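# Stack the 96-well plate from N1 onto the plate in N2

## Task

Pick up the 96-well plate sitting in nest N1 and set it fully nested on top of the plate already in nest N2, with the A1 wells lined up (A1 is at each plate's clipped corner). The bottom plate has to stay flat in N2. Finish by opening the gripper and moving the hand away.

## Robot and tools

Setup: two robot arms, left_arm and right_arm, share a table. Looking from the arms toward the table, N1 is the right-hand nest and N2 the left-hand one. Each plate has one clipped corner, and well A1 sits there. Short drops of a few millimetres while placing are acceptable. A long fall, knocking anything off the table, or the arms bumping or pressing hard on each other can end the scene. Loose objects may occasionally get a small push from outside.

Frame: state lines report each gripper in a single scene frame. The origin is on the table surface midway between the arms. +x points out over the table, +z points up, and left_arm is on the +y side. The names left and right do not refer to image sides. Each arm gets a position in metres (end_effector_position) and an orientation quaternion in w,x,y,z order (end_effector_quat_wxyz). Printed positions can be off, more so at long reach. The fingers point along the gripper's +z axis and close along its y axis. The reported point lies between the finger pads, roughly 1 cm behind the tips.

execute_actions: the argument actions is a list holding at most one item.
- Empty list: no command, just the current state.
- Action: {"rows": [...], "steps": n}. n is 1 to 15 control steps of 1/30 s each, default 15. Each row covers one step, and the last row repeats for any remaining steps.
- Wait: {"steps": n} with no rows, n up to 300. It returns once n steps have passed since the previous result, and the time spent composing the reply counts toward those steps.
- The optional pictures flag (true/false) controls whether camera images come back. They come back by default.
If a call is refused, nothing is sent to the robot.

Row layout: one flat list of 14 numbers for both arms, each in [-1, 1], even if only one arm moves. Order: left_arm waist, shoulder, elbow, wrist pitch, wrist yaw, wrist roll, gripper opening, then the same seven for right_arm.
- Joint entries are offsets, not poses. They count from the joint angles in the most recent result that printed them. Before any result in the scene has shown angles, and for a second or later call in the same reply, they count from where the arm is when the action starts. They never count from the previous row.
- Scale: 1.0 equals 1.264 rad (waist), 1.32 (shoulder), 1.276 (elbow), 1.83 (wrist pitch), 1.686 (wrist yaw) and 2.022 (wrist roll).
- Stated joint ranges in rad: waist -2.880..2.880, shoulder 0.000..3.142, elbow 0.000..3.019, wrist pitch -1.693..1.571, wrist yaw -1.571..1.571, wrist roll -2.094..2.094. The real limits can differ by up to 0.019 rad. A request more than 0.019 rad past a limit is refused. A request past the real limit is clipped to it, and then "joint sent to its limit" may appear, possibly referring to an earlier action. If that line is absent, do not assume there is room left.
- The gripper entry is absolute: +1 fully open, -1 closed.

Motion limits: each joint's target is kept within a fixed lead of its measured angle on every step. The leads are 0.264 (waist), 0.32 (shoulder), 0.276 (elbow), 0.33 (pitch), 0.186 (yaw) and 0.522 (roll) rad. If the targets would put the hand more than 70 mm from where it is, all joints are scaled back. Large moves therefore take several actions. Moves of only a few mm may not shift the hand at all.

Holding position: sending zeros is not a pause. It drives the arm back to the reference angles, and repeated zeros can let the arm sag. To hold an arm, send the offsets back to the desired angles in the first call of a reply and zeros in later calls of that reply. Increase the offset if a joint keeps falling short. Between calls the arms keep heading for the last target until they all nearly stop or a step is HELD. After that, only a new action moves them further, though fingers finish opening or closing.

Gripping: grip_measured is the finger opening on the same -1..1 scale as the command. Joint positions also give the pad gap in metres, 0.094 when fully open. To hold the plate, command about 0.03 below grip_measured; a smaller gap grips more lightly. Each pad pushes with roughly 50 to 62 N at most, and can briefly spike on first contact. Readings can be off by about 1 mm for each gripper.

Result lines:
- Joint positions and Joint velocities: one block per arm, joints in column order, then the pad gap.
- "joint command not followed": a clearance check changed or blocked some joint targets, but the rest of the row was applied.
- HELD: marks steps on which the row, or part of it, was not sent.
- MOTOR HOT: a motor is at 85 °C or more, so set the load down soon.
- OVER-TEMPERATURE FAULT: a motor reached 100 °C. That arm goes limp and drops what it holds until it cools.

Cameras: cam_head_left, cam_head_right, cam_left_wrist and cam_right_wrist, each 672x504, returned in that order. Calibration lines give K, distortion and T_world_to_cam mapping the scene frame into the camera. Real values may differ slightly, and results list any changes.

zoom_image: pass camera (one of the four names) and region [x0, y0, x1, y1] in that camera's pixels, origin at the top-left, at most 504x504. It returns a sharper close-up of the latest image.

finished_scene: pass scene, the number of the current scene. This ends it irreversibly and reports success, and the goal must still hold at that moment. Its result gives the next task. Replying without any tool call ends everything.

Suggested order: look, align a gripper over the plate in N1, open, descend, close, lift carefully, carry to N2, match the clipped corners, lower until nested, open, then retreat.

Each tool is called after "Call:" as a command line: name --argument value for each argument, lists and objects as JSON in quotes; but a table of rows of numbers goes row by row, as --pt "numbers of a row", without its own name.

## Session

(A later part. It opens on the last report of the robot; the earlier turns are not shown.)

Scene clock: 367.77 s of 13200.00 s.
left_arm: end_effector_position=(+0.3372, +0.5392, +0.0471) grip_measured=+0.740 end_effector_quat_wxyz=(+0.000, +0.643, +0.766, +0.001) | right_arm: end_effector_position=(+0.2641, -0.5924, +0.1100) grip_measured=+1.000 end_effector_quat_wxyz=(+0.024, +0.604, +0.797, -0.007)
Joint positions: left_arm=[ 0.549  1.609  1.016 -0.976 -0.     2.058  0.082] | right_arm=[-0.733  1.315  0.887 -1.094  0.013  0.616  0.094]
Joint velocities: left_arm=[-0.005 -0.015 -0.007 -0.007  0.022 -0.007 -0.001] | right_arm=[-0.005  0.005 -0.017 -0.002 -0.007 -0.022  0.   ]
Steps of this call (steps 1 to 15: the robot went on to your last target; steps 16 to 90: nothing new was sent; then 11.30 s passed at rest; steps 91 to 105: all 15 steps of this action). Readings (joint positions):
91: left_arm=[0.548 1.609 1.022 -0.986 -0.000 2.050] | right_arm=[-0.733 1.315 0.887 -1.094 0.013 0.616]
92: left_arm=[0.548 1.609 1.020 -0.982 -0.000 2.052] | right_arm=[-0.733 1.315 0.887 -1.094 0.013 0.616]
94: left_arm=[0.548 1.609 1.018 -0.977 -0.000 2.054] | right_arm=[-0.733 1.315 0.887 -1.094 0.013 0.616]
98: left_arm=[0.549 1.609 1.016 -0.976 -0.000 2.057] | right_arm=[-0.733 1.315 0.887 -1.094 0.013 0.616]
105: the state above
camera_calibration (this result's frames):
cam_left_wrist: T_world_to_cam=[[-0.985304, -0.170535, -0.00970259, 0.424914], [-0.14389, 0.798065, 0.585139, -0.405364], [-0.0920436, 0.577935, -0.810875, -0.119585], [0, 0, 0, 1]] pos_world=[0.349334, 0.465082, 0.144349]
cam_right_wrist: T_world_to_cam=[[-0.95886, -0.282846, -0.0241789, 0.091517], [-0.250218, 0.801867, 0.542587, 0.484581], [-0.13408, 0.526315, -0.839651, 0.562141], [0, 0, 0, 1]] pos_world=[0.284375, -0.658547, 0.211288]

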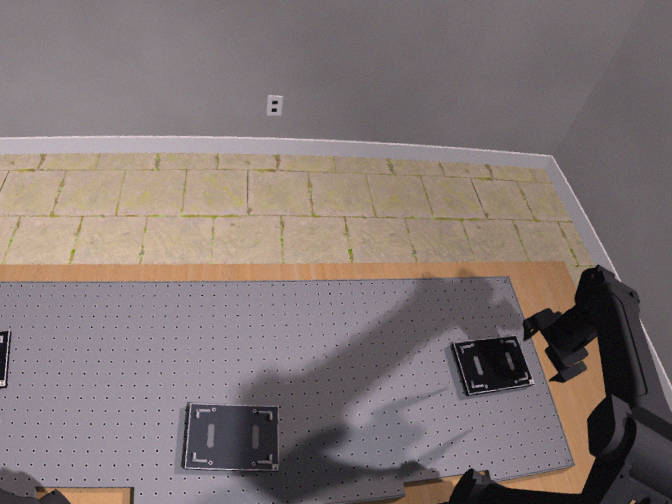

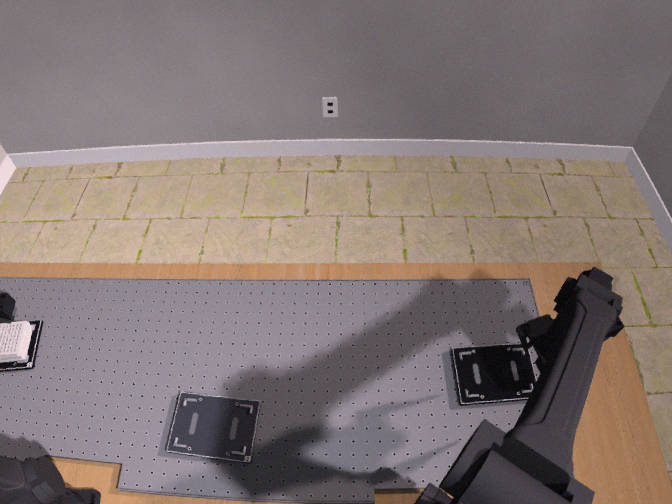

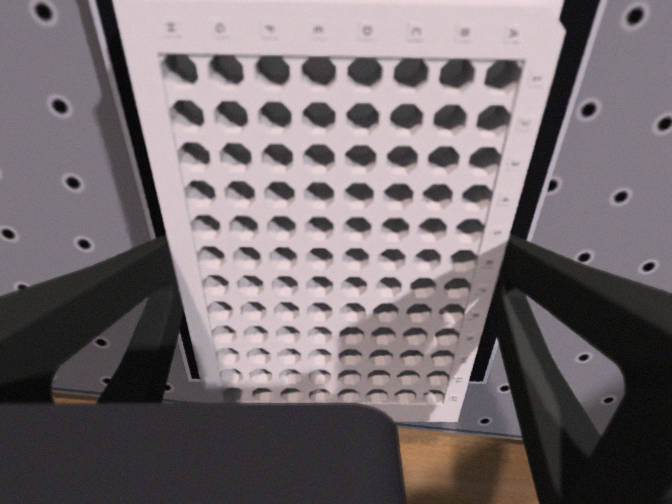

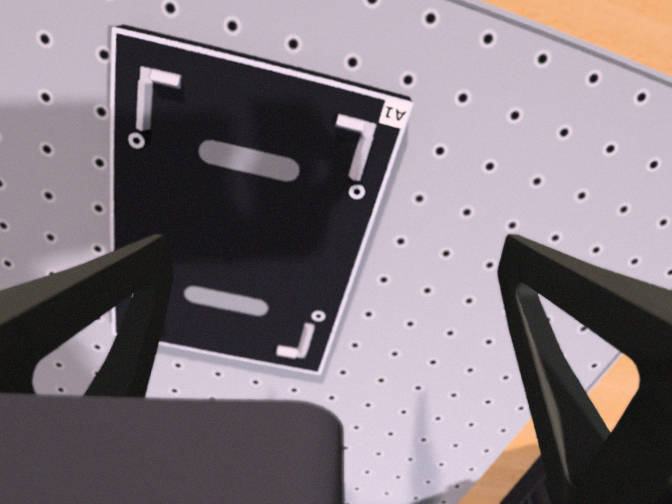

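Call:
execute_actions --actions '[{"rows":[[0,0,-0.005,0,0,0.008,0.705,0,0,0,0,0,0,1]]}]'

Call:
zoom_image --camera "cam_head_right" --region '[0, 310, 60, 380]'

Scene clock: 372.40 s of 13200.00 s.
left_arm: end_effector_position=(+0.3372, +0.5392, +0.0471) grip_measured=+0.740 end_effector_quat_wxyz=(+0.000, +0.643, +0.766, +0.001) | right_arm: end_effector_position=(+0.2641, -0.5924, +0.1100) grip_measured=+1.000 end_effector_quat_wxyz=(+0.024, +0.604, +0.797, -0.007)
Joint positions: left_arm=[ 0.549  1.609  1.016 -0.976 -0.     2.058  0.082] | right_arm=[-0.733  1.315  0.887 -1.094  0.013  0.616  0.094]
Joint velocities: left_arm=[-0.005 -0.005 -0.002 -0.002  0.022 -0.037  0.   ] | right_arm=[-0.015 -0.024 -0.012 -0.027  0.051 -0.037  0.   ]
Steps of this call (steps 1 to 15: the robot went on to your last target; steps 16 to 90: nothing new was sent; then 1.13 s passed at rest; steps 91 to 105: all 15 steps of this action). Readings (joint positions):
91: left_arm=[0.549 1.609 1.016 -0.976 -0.000 2.058] | right_arm=[-0.733 1.315 0.887 -1.094 0.013 0.616]
92: left_arm=[0.549 1.609 1.016 -0.976 -0.000 2.058] | right_arm=[-0.733 1.315 0.887 -1.094 0.013 0.616]
94: left_arm=[0.549 1.609 1.016 -0.976 -0.000 2.058] | right_arm=[-0.733 1.315 0.887 -1.094 0.013 0.616]
98: left_arm=[0.549 1.609 1.016 -0.976 -0.000 2.058] | right_arm=[-0.733 1.315 0.887 -1.094 0.013 0.616]
105: the state above
camera_calibration (this result's frames):
cam_left_wrist: T_world_to_cam=[[-0.985304, -0.170535, -0.00970259, 0.424914], [-0.14389, 0.798065, 0.585139, -0.405364], [-0.0920436, 0.577935, -0.810875, -0.119585], [0, 0, 0, 1]] pos_world=[0.349334, 0.465082, 0.144349]
cam_right_wrist: T_world_to_cam=[[-0.95886, -0.282846, -0.0241789, 0.091517], [-0.250218, 0.801867, 0.542587, 0.484581], [-0.13408, 0.526315, -0.839651, 0.562141], [0, 0, 0, 1]] pos_world=[0.284375, -0.658547, 0.211288]

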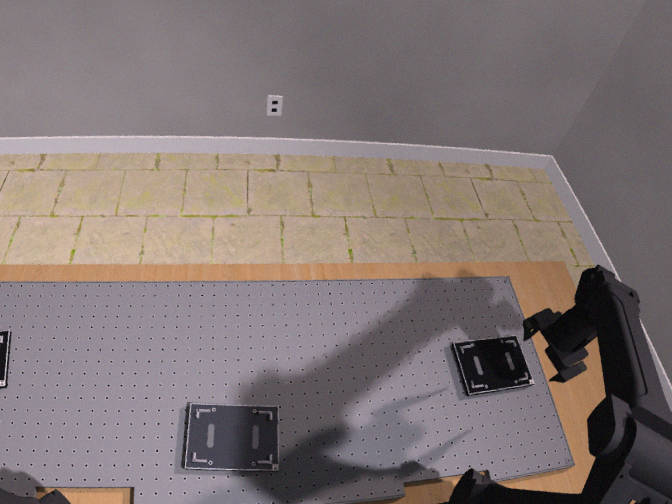

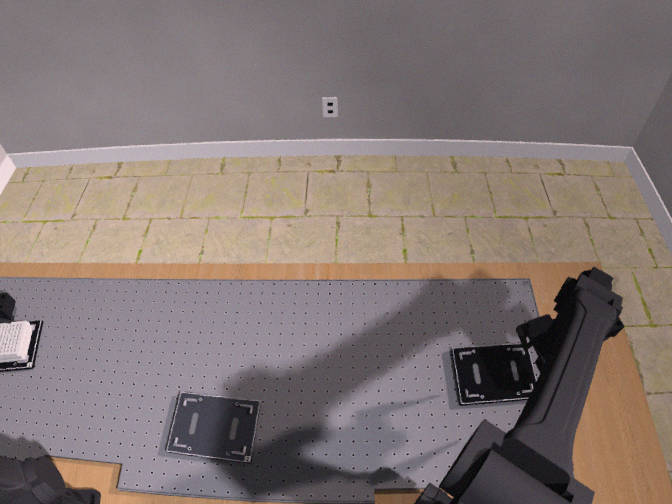

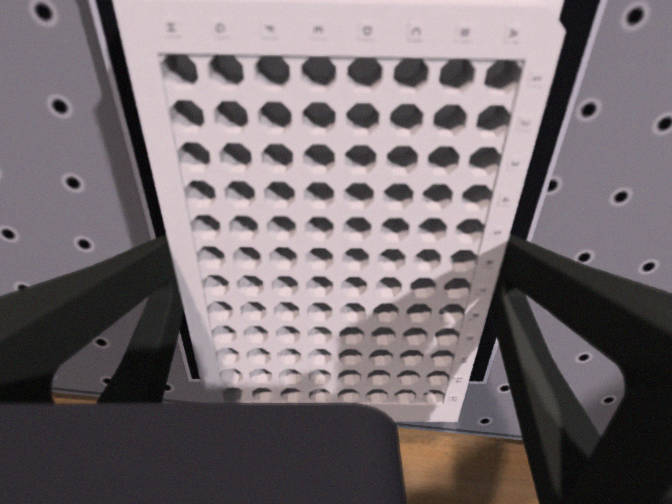

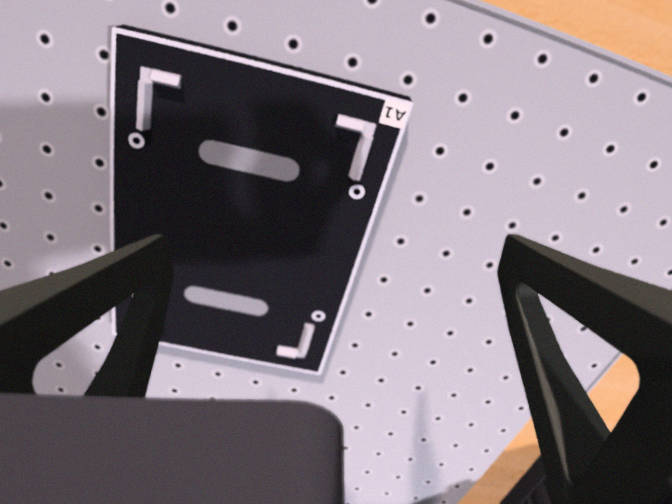

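Region (0, 310, 60, 380) of cam_head_right's 672x504 image, scaled by 7.200, with more detail than that image has; it fills the left 432 columns of this view, and the rest is white.

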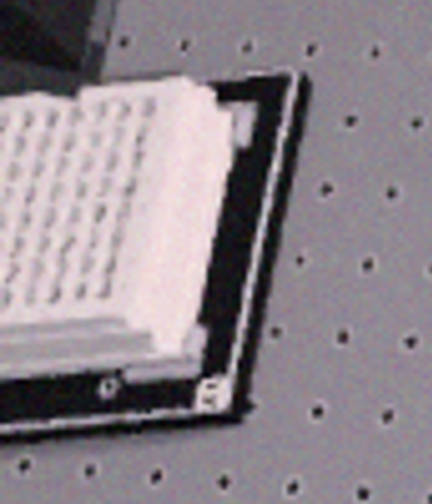

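Possibly on rim. Use pitch −0.005 (r −1.2 mm, removes tilt).

Call:
execute_actions --actions '[{"rows":[[0,0,0.01,-0.011,0,0,0.705,0,0,0,0,0,0,1]]}]' --pictures false

Call:
execute_actions --actions '[{"rows":[[0,0.017,0.01,0,0,0,0.705,0,0,0,0,0,0,1]]}]'

Scene clock: 376.97 s of 13200.00 s.
left_arm: end_effector_position=(+0.3358, +0.5381, +0.0471) grip_measured=+0.740 end_effector_quat_wxyz=(-0.001, +0.643, +0.766, -0.003) | right_arm: end_effector_position=(+0.2641, -0.5924, +0.1100) grip_measured=+1.000 end_effector_quat_wxyz=(+0.024, +0.604, +0.797, -0.007)
Joint positions: left_arm=[ 0.549  1.609  1.016 -0.983 -0.     2.058  0.082] | right_arm=[-0.733  1.315  0.887 -1.094  0.013  0.616  0.094]
Joint velocities: left_arm=[-0.005 -0.005 -0.007  0.007  0.007  0.007 -0.001] | right_arm=[-0.005 -0.005  0.017  0.002  0.022 -0.007  0.   ]
Steps of this call (steps 1 to 15: the robot went on to your last target; steps 16 to 90: nothing new was sent; then 1.07 s passed at rest; steps 91 to 105: all 15 steps of this action). Readings (joint positions):
91: left_arm=[0.549 1.609 1.016 -0.978 -0.000 2.058] | right_arm=[-0.733 1.315 0.887 -1.094 0.013 0.616]
92: left_arm=[0.549 1.609 1.016 -0.980 -0.000 2.058] | right_arm=[-0.733 1.315 0.887 -1.094 0.013 0.616]
94: left_arm=[0.549 1.609 1.016 -0.982 -0.000 2.058] | right_arm=[-0.733 1.315 0.887 -1.094 0.013 0.616]
98: left_arm=[0.549 1.609 1.016 -0.983 -0.000 2.058] | right_arm=[-0.733 1.315 0.887 -1.094 0.013 0.616]
105: the state above

Scene clock: 377.47 s of 13200.00 s.
left_arm: end_effector_position=(+0.3355, +0.5379, +0.0453) grip_measured=+0.740 end_effector_quat_wxyz=(-0.001, +0.643, +0.766, -0.005) | right_arm: end_effector_position=(+0.2641, -0.5924, +0.1100) grip_measured=+1.000 end_effector_quat_wxyz=(+0.024, +0.604, +0.797, -0.007)
Joint positions: left_arm=[ 0.549  1.613  1.016 -0.983 -0.     2.058  0.082] | right_arm=[-0.733  1.315  0.887 -1.094  0.013  0.616  0.094]
Joint velocities: left_arm=[-0.005  0.005 -0.017 -0.017  0.022  0.037  0.001] | right_arm=[-0.015  0.015  0.007  0.007 -0.037 -0.11   0.   ]
Steps of this call (steps 1 to 15: all 15 steps of this action). Readings (joint positions):
1: left_arm=[0.549 1.609 1.016 -0.983 -0.000 2.058] | right_arm=[-0.733 1.315 0.887 -1.094 0.013 0.616]
2: left_arm=[0.549 1.610 1.016 -0.983 -0.000 2.058] | right_arm=[-0.733 1.315 0.887 -1.094 0.013 0.616]
4: left_arm=[0.549 1.612 1.016 -0.983 -0.000 2.058] | right_arm=[-0.733 1.315 0.887 -1.094 0.013 0.616]
8: left_arm=[0.549 1.613 1.016 -0.983 -0.000 2.058] | right_arm=[-0.733 1.315 0.887 -1.094 0.013 0.616]
15: the state above
camera_calibration (this result's frames):
cam_left_wrist: T_world_to_cam=[[-0.985346, -0.170568, 0.000732238, 0.422542], [-0.13845, 0.802299, 0.580645, -0.407384], [-0.0996269, 0.572035, -0.814157, -0.114578], [0, 0, 0, 1]] pos_world=[0.348532, 0.464458, 0.142952]
cam_right_wrist: T_world_to_cam=[[-0.95886, -0.282846, -0.0241789, 0.091517], [-0.250218, 0.801867, 0.542587, 0.484581], [-0.13408, 0.526315, -0.839651, 0.562141], [0, 0, 0, 1]] pos_world=[0.284375, -0.658547, 0.211288]

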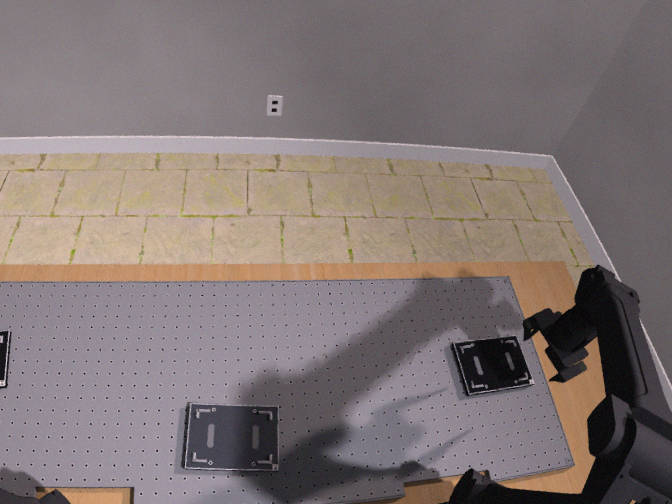

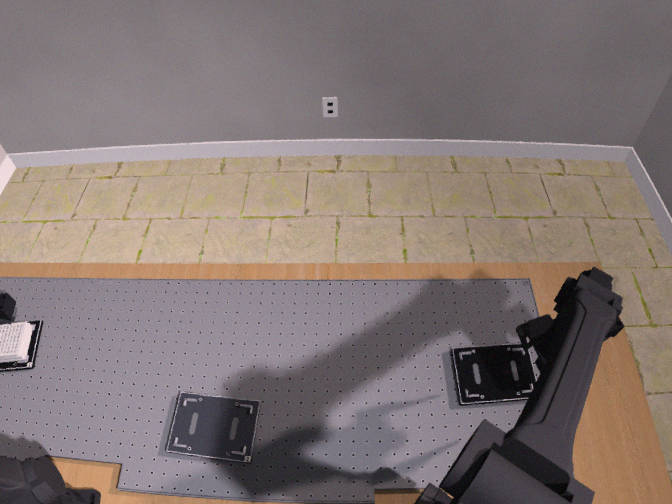

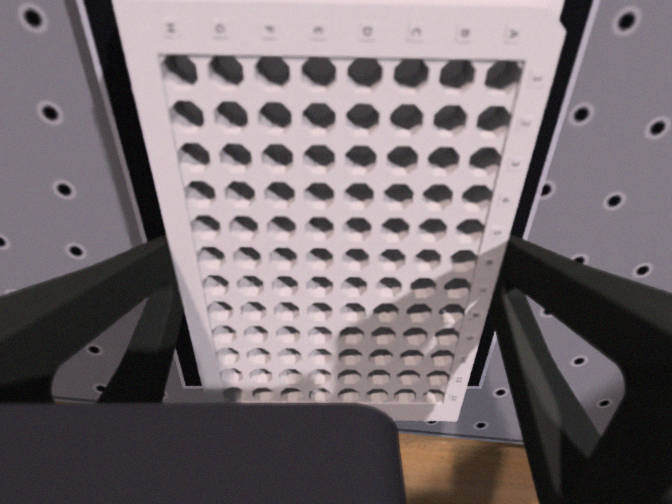

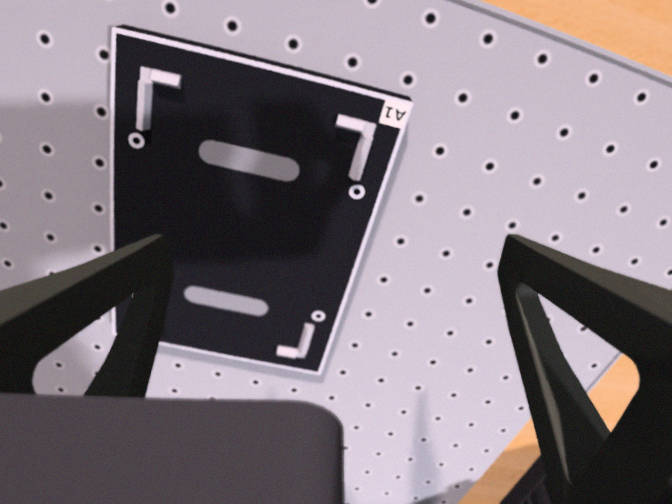

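Call:
execute_actions --actions '[{"rows":[[0,0.017,0.01,0.0095,0,0,0.705,0,0,0,0,0,0,1]]}]'

Call:
zoom_image --camera "cam_head_right" --region '[0, 310, 60, 380]'

Scene clock: 382.30 s of 13200.00 s.
left_arm: end_effector_position=(+0.3356, +0.5379, +0.0453) grip_measured=+0.740 end_effector_quat_wxyz=(-0.001, +0.643, +0.766, -0.005) | right_arm: end_effector_position=(+0.2641, -0.5924, +0.1100) grip_measured=+1.000 end_effector_quat_wxyz=(+0.024, +0.604, +0.797, -0.007)
Joint positions: left_arm=[ 0.549  1.613  1.016 -0.983 -0.     2.058  0.082] | right_arm=[-0.733  1.315  0.887 -1.094  0.013  0.616  0.094]
Joint velocities: left_arm=[ 0.005  0.005 -0.002 -0.012  0.051  0.022  0.001] | right_arm=[-0.015 -0.015 -0.012  0.002 -0.022 -0.007  0.   ]
Steps of this call (steps 1 to 15: the robot went on to your last target; steps 16 to 90: nothing new was sent; then 1.33 s passed at rest; steps 91 to 105: all 15 steps of this action). Readings (joint positions):
91: left_arm=[0.549 1.613 1.016 -0.983 -0.000 2.058] | right_arm=[-0.733 1.315 0.887 -1.094 0.013 0.616]
92: left_arm=[0.549 1.613 1.016 -0.983 -0.000 2.058] | right_arm=[-0.733 1.315 0.887 -1.094 0.013 0.616]
94: left_arm=[0.549 1.613 1.016 -0.983 -0.000 2.058] | right_arm=[-0.733 1.315 0.887 -1.094 0.013 0.616]
98: left_arm=[0.549 1.613 1.016 -0.983 -0.000 2.058] | right_arm=[-0.733 1.315 0.887 -1.094 0.013 0.616]
105: the state above
camera_calibration (this result's frames):
cam_left_wrist: T_world_to_cam=[[-0.985346, -0.170568, 0.000395624, 0.42264], [-0.138625, 0.802163, 0.580791, -0.407294], [-0.0993818, 0.572225, -0.814052, -0.114794], [0, 0, 0, 1]] pos_world=[0.348577, 0.464492, 0.142937]
cam_right_wrist: T_world_to_cam=[[-0.95886, -0.282846, -0.0241789, 0.091517], [-0.250218, 0.801867, 0.542587, 0.484581], [-0.13408, 0.526315, -0.839651, 0.562141], [0, 0, 0, 1]] pos_world=[0.284375, -0.658547, 0.211288]

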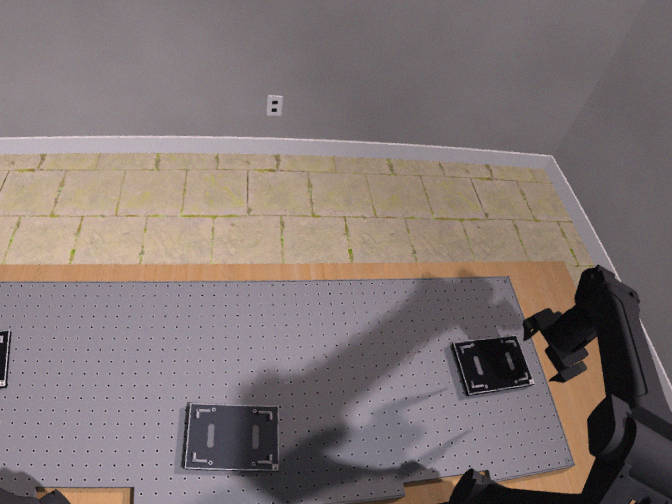

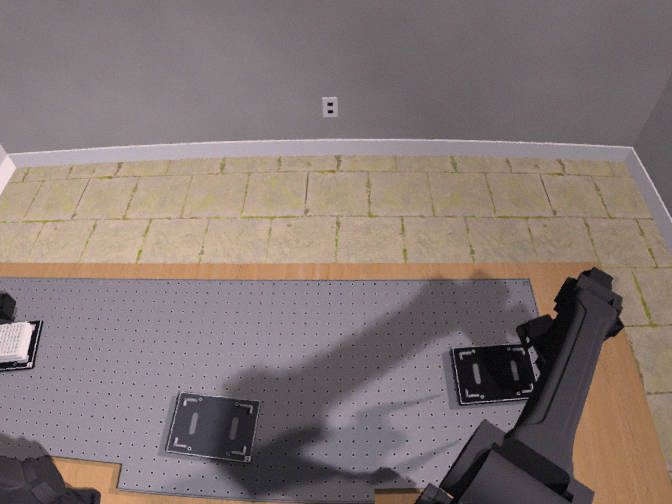

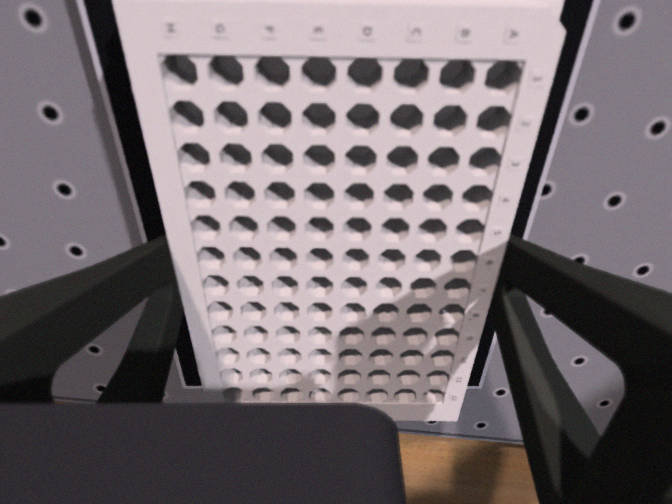

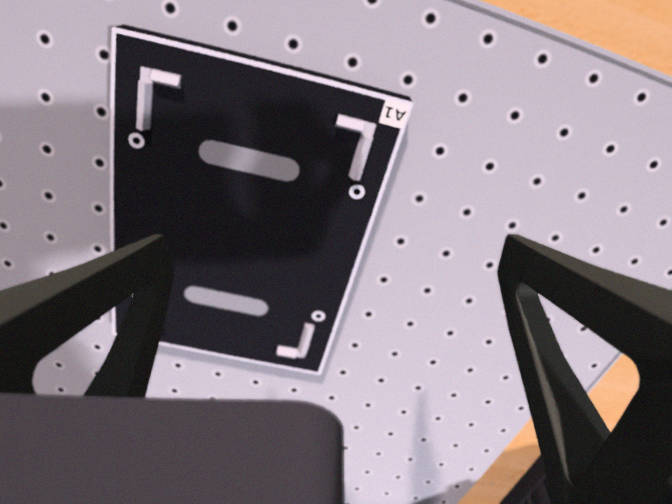

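Region (0, 310, 60, 380) of cam_head_right's 672x504 image, scaled by 7.200, with more detail than that image has; it fills the left 432 columns of this view, and the rest is white.

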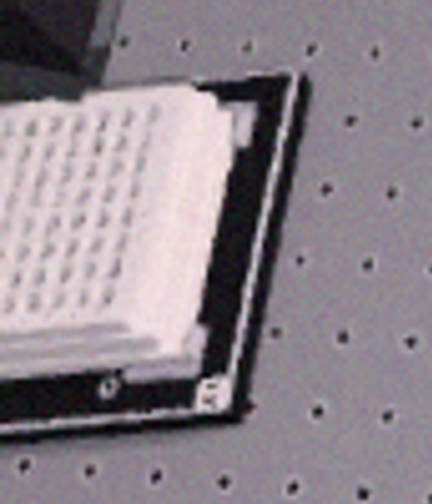

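Call:
execute_actions --actions '[{"rows":[[0,0,0.01,0,0,0,0.73,0,0,0,0,0,0,1],[0,0,0.01,0,0,0,0.75,0,0,0,0,0,0,1],[0,0,0.01,0,0,0,0.77,0,0,0,0,0,0,1],[0,0,0.01,0,0,0,0.8,0,0,0,0,0,0,1],[0,0,0.01,0,0,0,0.85,0,0,0,0,0,0,1],[0,0,0.01,0,0,0,0.92,0,0,0,0,0,0,1],[0,0,0.01,0,0,0,1,0,0,0,0,0,0,1]]}]'

Call:
execute_actions --actions '[{"rows":[[0,-0.02,0.035,0,0,0,1,0,0,0,0,0,0,1],[0,-0.028,0.04,-0.008,0,0,1,0,0,0,0,0,0,1],[0,-0.036,0.045,-0.016,0,0,1,0,0,0,0,0,0,1],[0,-0.044,0.05,-0.024,0,0,1,0,0,0,0,0,0,1],[0,-0.052,0.055,-0.032,0,0,1,0,0,0,0,0,0,1],[0,-0.06,0.06,-0.04,0,0,1,0,0,0,0,0,0,1],[0,-0.07,0.06,-0.045,0,0,1,0,0,0,0,0,0,1],[0,-0.07,0.06,-0.045,0,0,1,0,0,0,0,0,0,1],[0,-0.07,0.06,-0.045,0,0,1,0,0,0,0,0,0,1],[0,-0.07,0.06,-0.045,0,0,1,0,0,0,0,0,0,1],[0,-0.07,0.06,-0.045,0,-0.2,1,0,0,0,0,0,0,1],[0,-0.07,0.06,-0.045,0,-0.4,1,0,0,0,0,0,0,1],[0,-0.07,0.06,-0.045,0,-0.69,1,0,0,0,0,0,0,1]]}]' --pictures false

Call:
execute_actions --actions '[{"steps":45}]' --pictures false

Scene clock: 402.73 s of 13200.00 s.
left_arm: end_effector_position=(+0.3356, +0.5379, +0.0453) grip_measured=+0.998 end_effector_quat_wxyz=(-0.001, +0.643, +0.766, -0.005) | right_arm: end_effector_position=(+0.2641, -0.5924, +0.1100) grip_measured=+1.000 end_effector_quat_wxyz=(+0.024, +0.604, +0.797, -0.007)
Joint positions: left_arm=[ 0.549  1.613  1.016 -0.983 -0.     2.058  0.094] | right_arm=[-0.733  1.315  0.887 -1.094  0.013  0.616  0.094]
Joint velocities: left_arm=[ 0.005  0.015 -0.007  0.022  0.007  0.051 -0.   ] | right_arm=[-0.005 -0.005 -0.007  0.002  0.022  0.007  0.   ]
Steps of this call (steps 1 to 15: the robot went on to your last target; steps 16 to 90: nothing new was sent; then 16.93 s passed at rest; steps 91 to 105: all 15 steps of this action). Readings (joint positions):
91: left_arm=[0.549 1.613 1.016 -0.983 -0.000 2.058] | right_arm=[-0.733 1.315 0.887 -1.094 0.013 0.616]
92: left_arm=[0.549 1.613 1.016 -0.983 -0.000 2.058] | right_arm=[-0.733 1.315 0.887 -1.094 0.013 0.616]
94: left_arm=[0.549 1.613 1.016 -0.983 -0.000 2.058] | right_arm=[-0.733 1.315 0.887 -1.094 0.013 0.616]
98: left_arm=[0.549 1.613 1.016 -0.983 -0.000 2.058] | right_arm=[-0.733 1.315 0.887 -1.094 0.013 0.616]
105: the state above
camera_calibration (this result's frames):
cam_left_wrist: T_world_to_cam=[[-0.985346, -0.170568, 0.000395624, 0.42264], [-0.138625, 0.802163, 0.580791, -0.407294], [-0.0993818, 0.572225, -0.814052, -0.114794], [0, 0, 0, 1]] pos_world=[0.348577, 0.464492, 0.142937]
cam_right_wrist: T_world_to_cam=[[-0.95886, -0.282846, -0.0241789, 0.091517], [-0.250218, 0.801867, 0.542587, 0.484581], [-0.13408, 0.526315, -0.839651, 0.562141], [0, 0, 0, 1]] pos_world=[0.284375, -0.658547, 0.211288]

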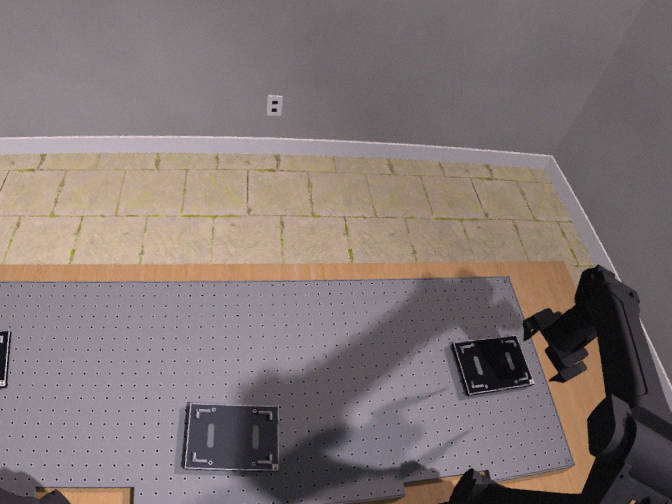

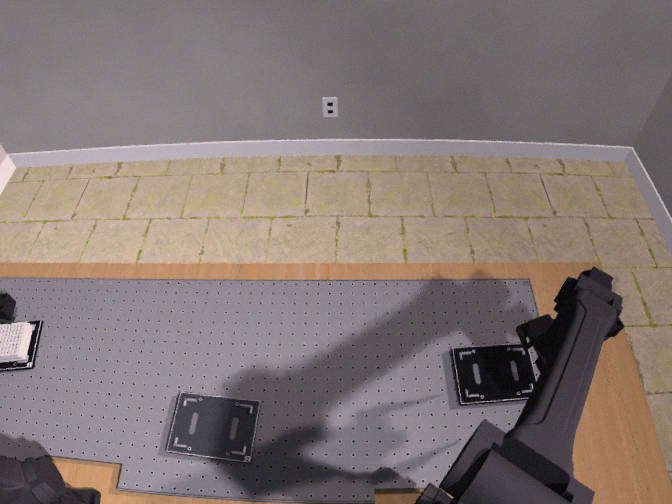

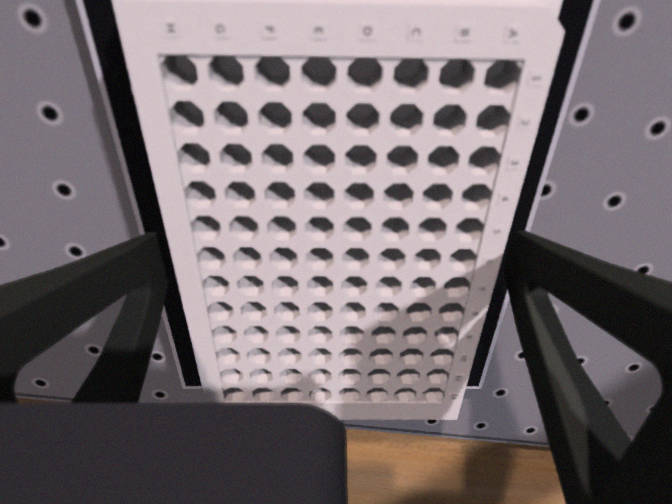

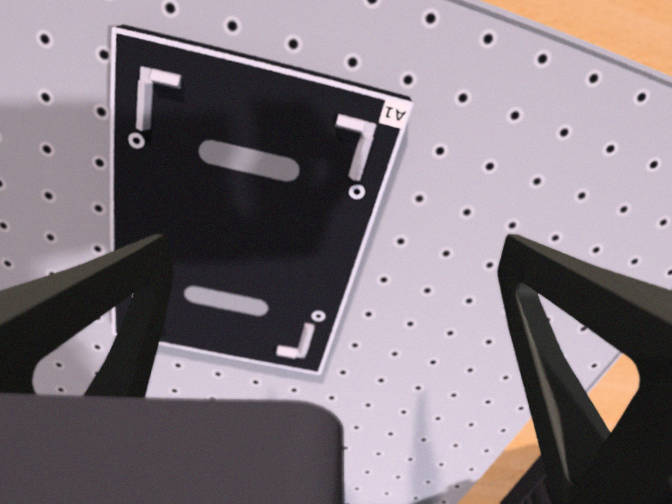

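Scene clock: 403.23 s of 13200.00 s.
left_arm: end_effector_position=(+0.3401, +0.5414, +0.0959) grip_measured=+0.999 end_effector_quat_wxyz=(+0.012, +0.452, +0.891, +0.025) | right_arm: end_effector_position=(+0.2641, -0.5924, +0.1100) grip_measured=+1.000 end_effector_quat_wxyz=(+0.024, +0.604, +0.797, -0.007)
Joint positions: left_arm=[ 0.549  1.518  1.055 -1.052 -0.     1.6    0.094] | right_arm=[-0.733  1.315  0.887 -1.094  0.013  0.616  0.094]
Joint velocities: left_arm=[-0.015  0.005  0.007 -0.017  0.037 -2.864 -0.   ] | right_arm=[ 0.005  0.015 -0.002  0.002 -0.037 -0.037  0.   ]
Steps of this call (steps 1 to 15: all 15 steps of this action). Readings (joint positions):
1: left_arm=[0.549 1.613 1.016 -0.983 -0.000 2.058] | right_arm=[-0.733 1.315 0.887 -1.094 0.013 0.616]
2: left_arm=[0.549 1.611 1.016 -0.983 -0.000 2.058] | right_arm=[-0.733 1.315 0.887 -1.094 0.013 0.616]
4: left_arm=[0.549 1.602 1.019 -0.995 -0.000 2.058] | right_arm=[-0.733 1.315 0.887 -1.094 0.013 0.616]
8: left_arm=[0.549 1.562 1.035 -1.041 -0.000 2.058] | right_arm=[-0.733 1.315 0.887 -1.094 0.013 0.616]
15: the state above

Scene clock: 404.73 s of 13200.00 s.
left_arm: end_effector_position=(+0.3399, +0.5413, +0.0959) grip_measured=+0.999 end_effector_quat_wxyz=(+0.021, +0.009, +1.000, +0.017) | right_arm: end_effector_position=(+0.2641, -0.5924, +0.1100) grip_measured=+1.000 end_effector_quat_wxyz=(+0.024, +0.604, +0.797, -0.007)
Joint positions: left_arm=[ 0.549  1.518  1.055 -1.053 -0.     0.678  0.094] | right_arm=[-0.733  1.315  0.887 -1.094  0.013  0.616  0.094]
Joint velocities: left_arm=[-0.005 -0.005 -0.012  0.002 -0.051  0.037  0.   ] | right_arm=[-0.015  0.005  0.007  0.007 -0.037 -0.007  0.   ]
Steps of this call (steps 1 to 45: the robot went on to your last target). Readings (joint positions):
1: left_arm=[0.549 1.518 1.055 -1.052 -0.000 1.502] | right_arm=[-0.733 1.315 0.887 -1.094 0.013 0.616]
2: left_arm=[0.549 1.518 1.055 -1.053 -0.000 1.403] | right_arm=[-0.733 1.315 0.887 -1.094 0.013 0.616]
4: left_arm=[0.549 1.518 1.055 -1.053 -0.000 1.205] | right_arm=[-0.733 1.315 0.887 -1.094 0.013 0.616]
8: left_arm=[0.549 1.518 1.055 -1.053 -0.000 0.897] | right_arm=[-0.733 1.315 0.887 -1.094 0.013 0.616]
45: the state above
All arms were judged still, so your last target was given up. Only a new action makes them travel on or press farther. Fingers that are still opening or closing keep moving.

Call:
execute_actions --actions '[{"rows":[[0,0,0.1,0,0,0,1,0,0,0,0,0,0,1],[0,0.03,0.15,0,0,0,1,0,0,0,0,0,0,1],[0,0.06,0.2,0,0,0,1,0,0,0,0,0,0,1],[0,0.09,0.24,0,0,0,1,0,0,0,0,0,0,1],[0,0.12,0.24,-0.08,0,0,1,0,0,0,0,0,0,1],[0,0.15,0.24,-0.12,0,0,1,0,0,0,0,0,0,1]]}]' --pictures false

Call:
execute_actions --actions '[{"steps":20}]'

Scene clock: 411.43 s of 13200.00 s.
left_arm: end_effector_position=(+0.3906, +0.5808, +0.1140) grip_measured=+0.999 end_effector_quat_wxyz=(-0.020, +0.009, +1.000, -0.016) | right_arm: end_effector_position=(+0.2641, -0.5924, +0.1100) grip_measured=+1.000 end_effector_quat_wxyz=(+0.024, +0.604, +0.797, -0.007)
Joint positions: left_arm=[ 0.549  1.718  1.354 -1.258 -0.     0.678  0.094] | right_arm=[-0.733  1.315  0.887 -1.094  0.013  0.616  0.094]
Joint velocities: left_arm=[-0.005 -0.005  0.002 -0.017 -0.007  0.007  0.   ] | right_arm=[-0.015 -0.005 -0.007  0.012 -0.037 -0.007  0.   ]
Steps of this call (steps 1 to 90: nothing new was sent; then 3.20 s passed at rest; steps 91 to 105: all 15 steps of this action). Readings (joint positions):
91: left_arm=[0.549 1.519 1.061 -1.054 -0.000 0.678] | right_arm=[-0.733 1.315 0.887 -1.094 0.013 0.616]
92: left_arm=[0.549 1.524 1.078 -1.056 -0.000 0.678] | right_arm=[-0.733 1.315 0.887 -1.094 0.013 0.616]
94: left_arm=[0.549 1.549 1.145 -1.056 -0.000 0.678] | right_arm=[-0.733 1.315 0.887 -1.094 0.013 0.616]
98: left_arm=[0.549 1.661 1.344 -1.207 -0.000 0.678] | right_arm=[-0.733 1.315 0.887 -1.094 0.013 0.616]
105: the state above

Scene clock: 412.10 s of 13200.00 s.
left_arm: end_effector_position=(+0.3904, +0.5806, +0.1140) grip_measured=+0.999 end_effector_quat_wxyz=(-0.020, +0.009, +1.000, -0.016) | right_arm: end_effector_position=(+0.2641, -0.5924, +0.1100) grip_measured=+1.000 end_effector_quat_wxyz=(+0.024, +0.604, +0.797, -0.007)
Joint positions: left_arm=[ 0.549  1.718  1.354 -1.259 -0.     0.678  0.094] | right_arm=[-0.733  1.315  0.887 -1.094  0.013  0.616  0.094]
Joint velocities: left_arm=[ 0.005 -0.005 -0.017 -0.002  0.007 -0.095  0.   ] | right_arm=[-0.005  0.005 -0.007 -0.002 -0.051 -0.081  0.   ]
Steps of this call (steps 1 to 15: the robot went on to your last target; steps 16 to 20: nothing new was sent). Readings (joint positions):
1: left_arm=[0.549 1.718 1.354 -1.259 -0.000 0.678] | right_arm=[-0.733 1.315 0.887 -1.094 0.013 0.616]
2: left_arm=[0.549 1.718 1.354 -1.259 -0.000 0.678] | right_arm=[-0.733 1.315 0.887 -1.094 0.013 0.616]
4: left_arm=[0.549 1.718 1.354 -1.259 -0.000 0.678] | right_arm=[-0.733 1.315 0.887 -1.094 0.013 0.616]
8: left_arm=[0.549 1.718 1.354 -1.259 -0.000 0.678] | right_arm=[-0.733 1.315 0.887 -1.094 0.013 0.616]
20: the state above
All arms were judged still, so your last target was given up. Only a new action makes them travel on or press farther. Fingers that are still opening or closing keep moving.
camera_calibration (this result's frames):
cam_left_wrist: T_world_to_cam=[[-0.0192909, -0.999526, 0.0239951, 0.585382], [-0.78703, 0.0299822, 0.616186, 0.223586], [-0.616613, -0.00699812, -0.787235, 0.457342], [0, 0, 0, 1]] pos_world=[0.469264, 0.581602, 0.208219]
cam_right_wrist: T_world_to_cam=[[-0.95886, -0.282846, -0.0241789, 0.091517], [-0.250218, 0.801867, 0.542587, 0.484581], [-0.13408, 0.526315, -0.839651, 0.562141], [0, 0, 0, 1]] pos_world=[0.284375, -0.658547, 0.211288]

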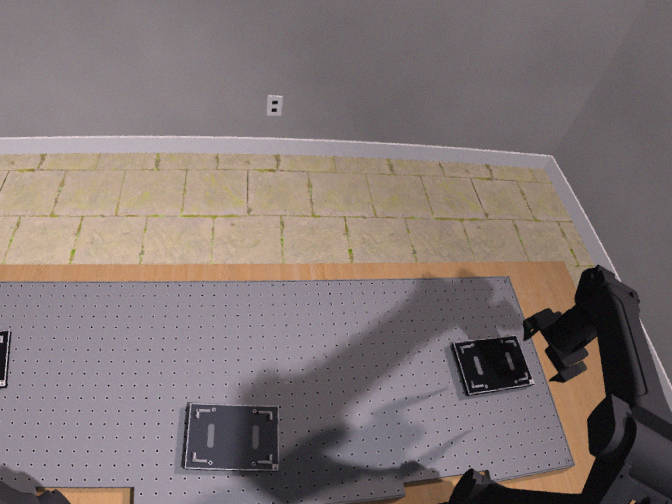

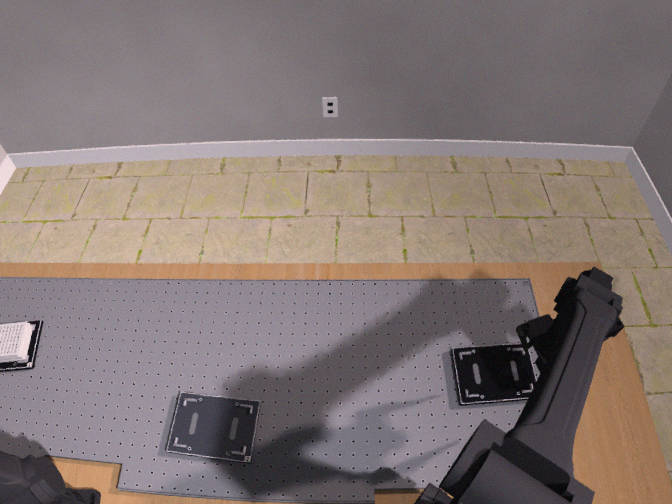

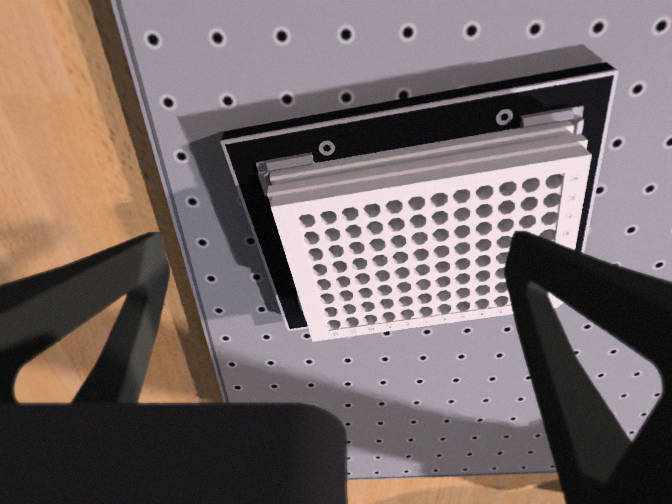

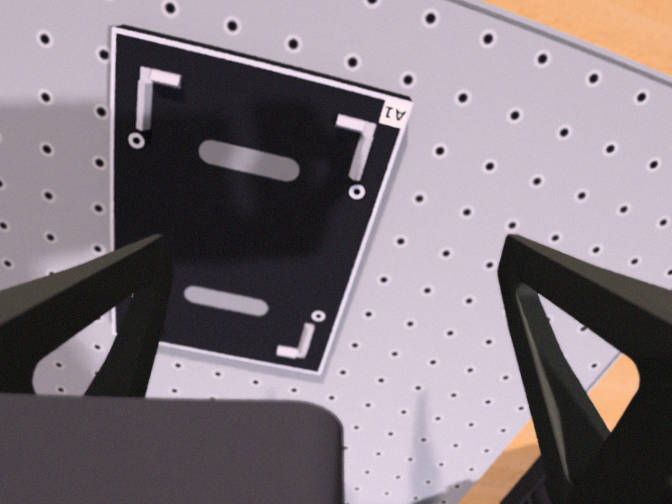

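Call:
zoom_image --camera "cam_left_wrist" --region '[250, 140, 350, 220]'

Call:
zoom_image --camera "cam_left_wrist" --region '[510, 100, 610, 180]'

Region (250, 140, 350, 220) of cam_left_wrist's 672x504 image, scaled by 5.040, with more detail than that image has; it fills the top 403 rows of this view, and the rest is white.

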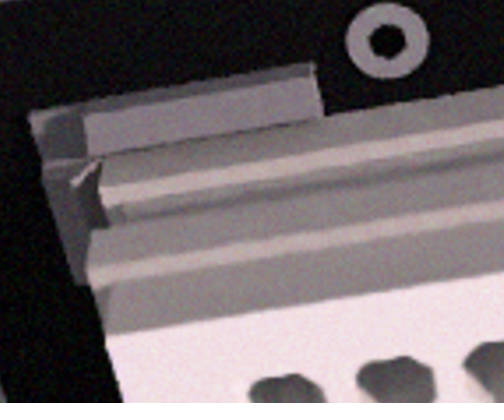

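Region (510, 100, 610, 180) of cam_left_wrist's 672x504 image, scaled by 5.040, with more detail than that image has; it fills the top 403 rows of this view, and the rest is white.

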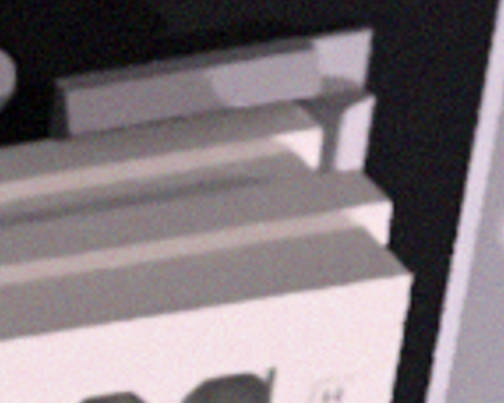

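Call:
finished_scene --scene 2

The scene is finished: the task was done.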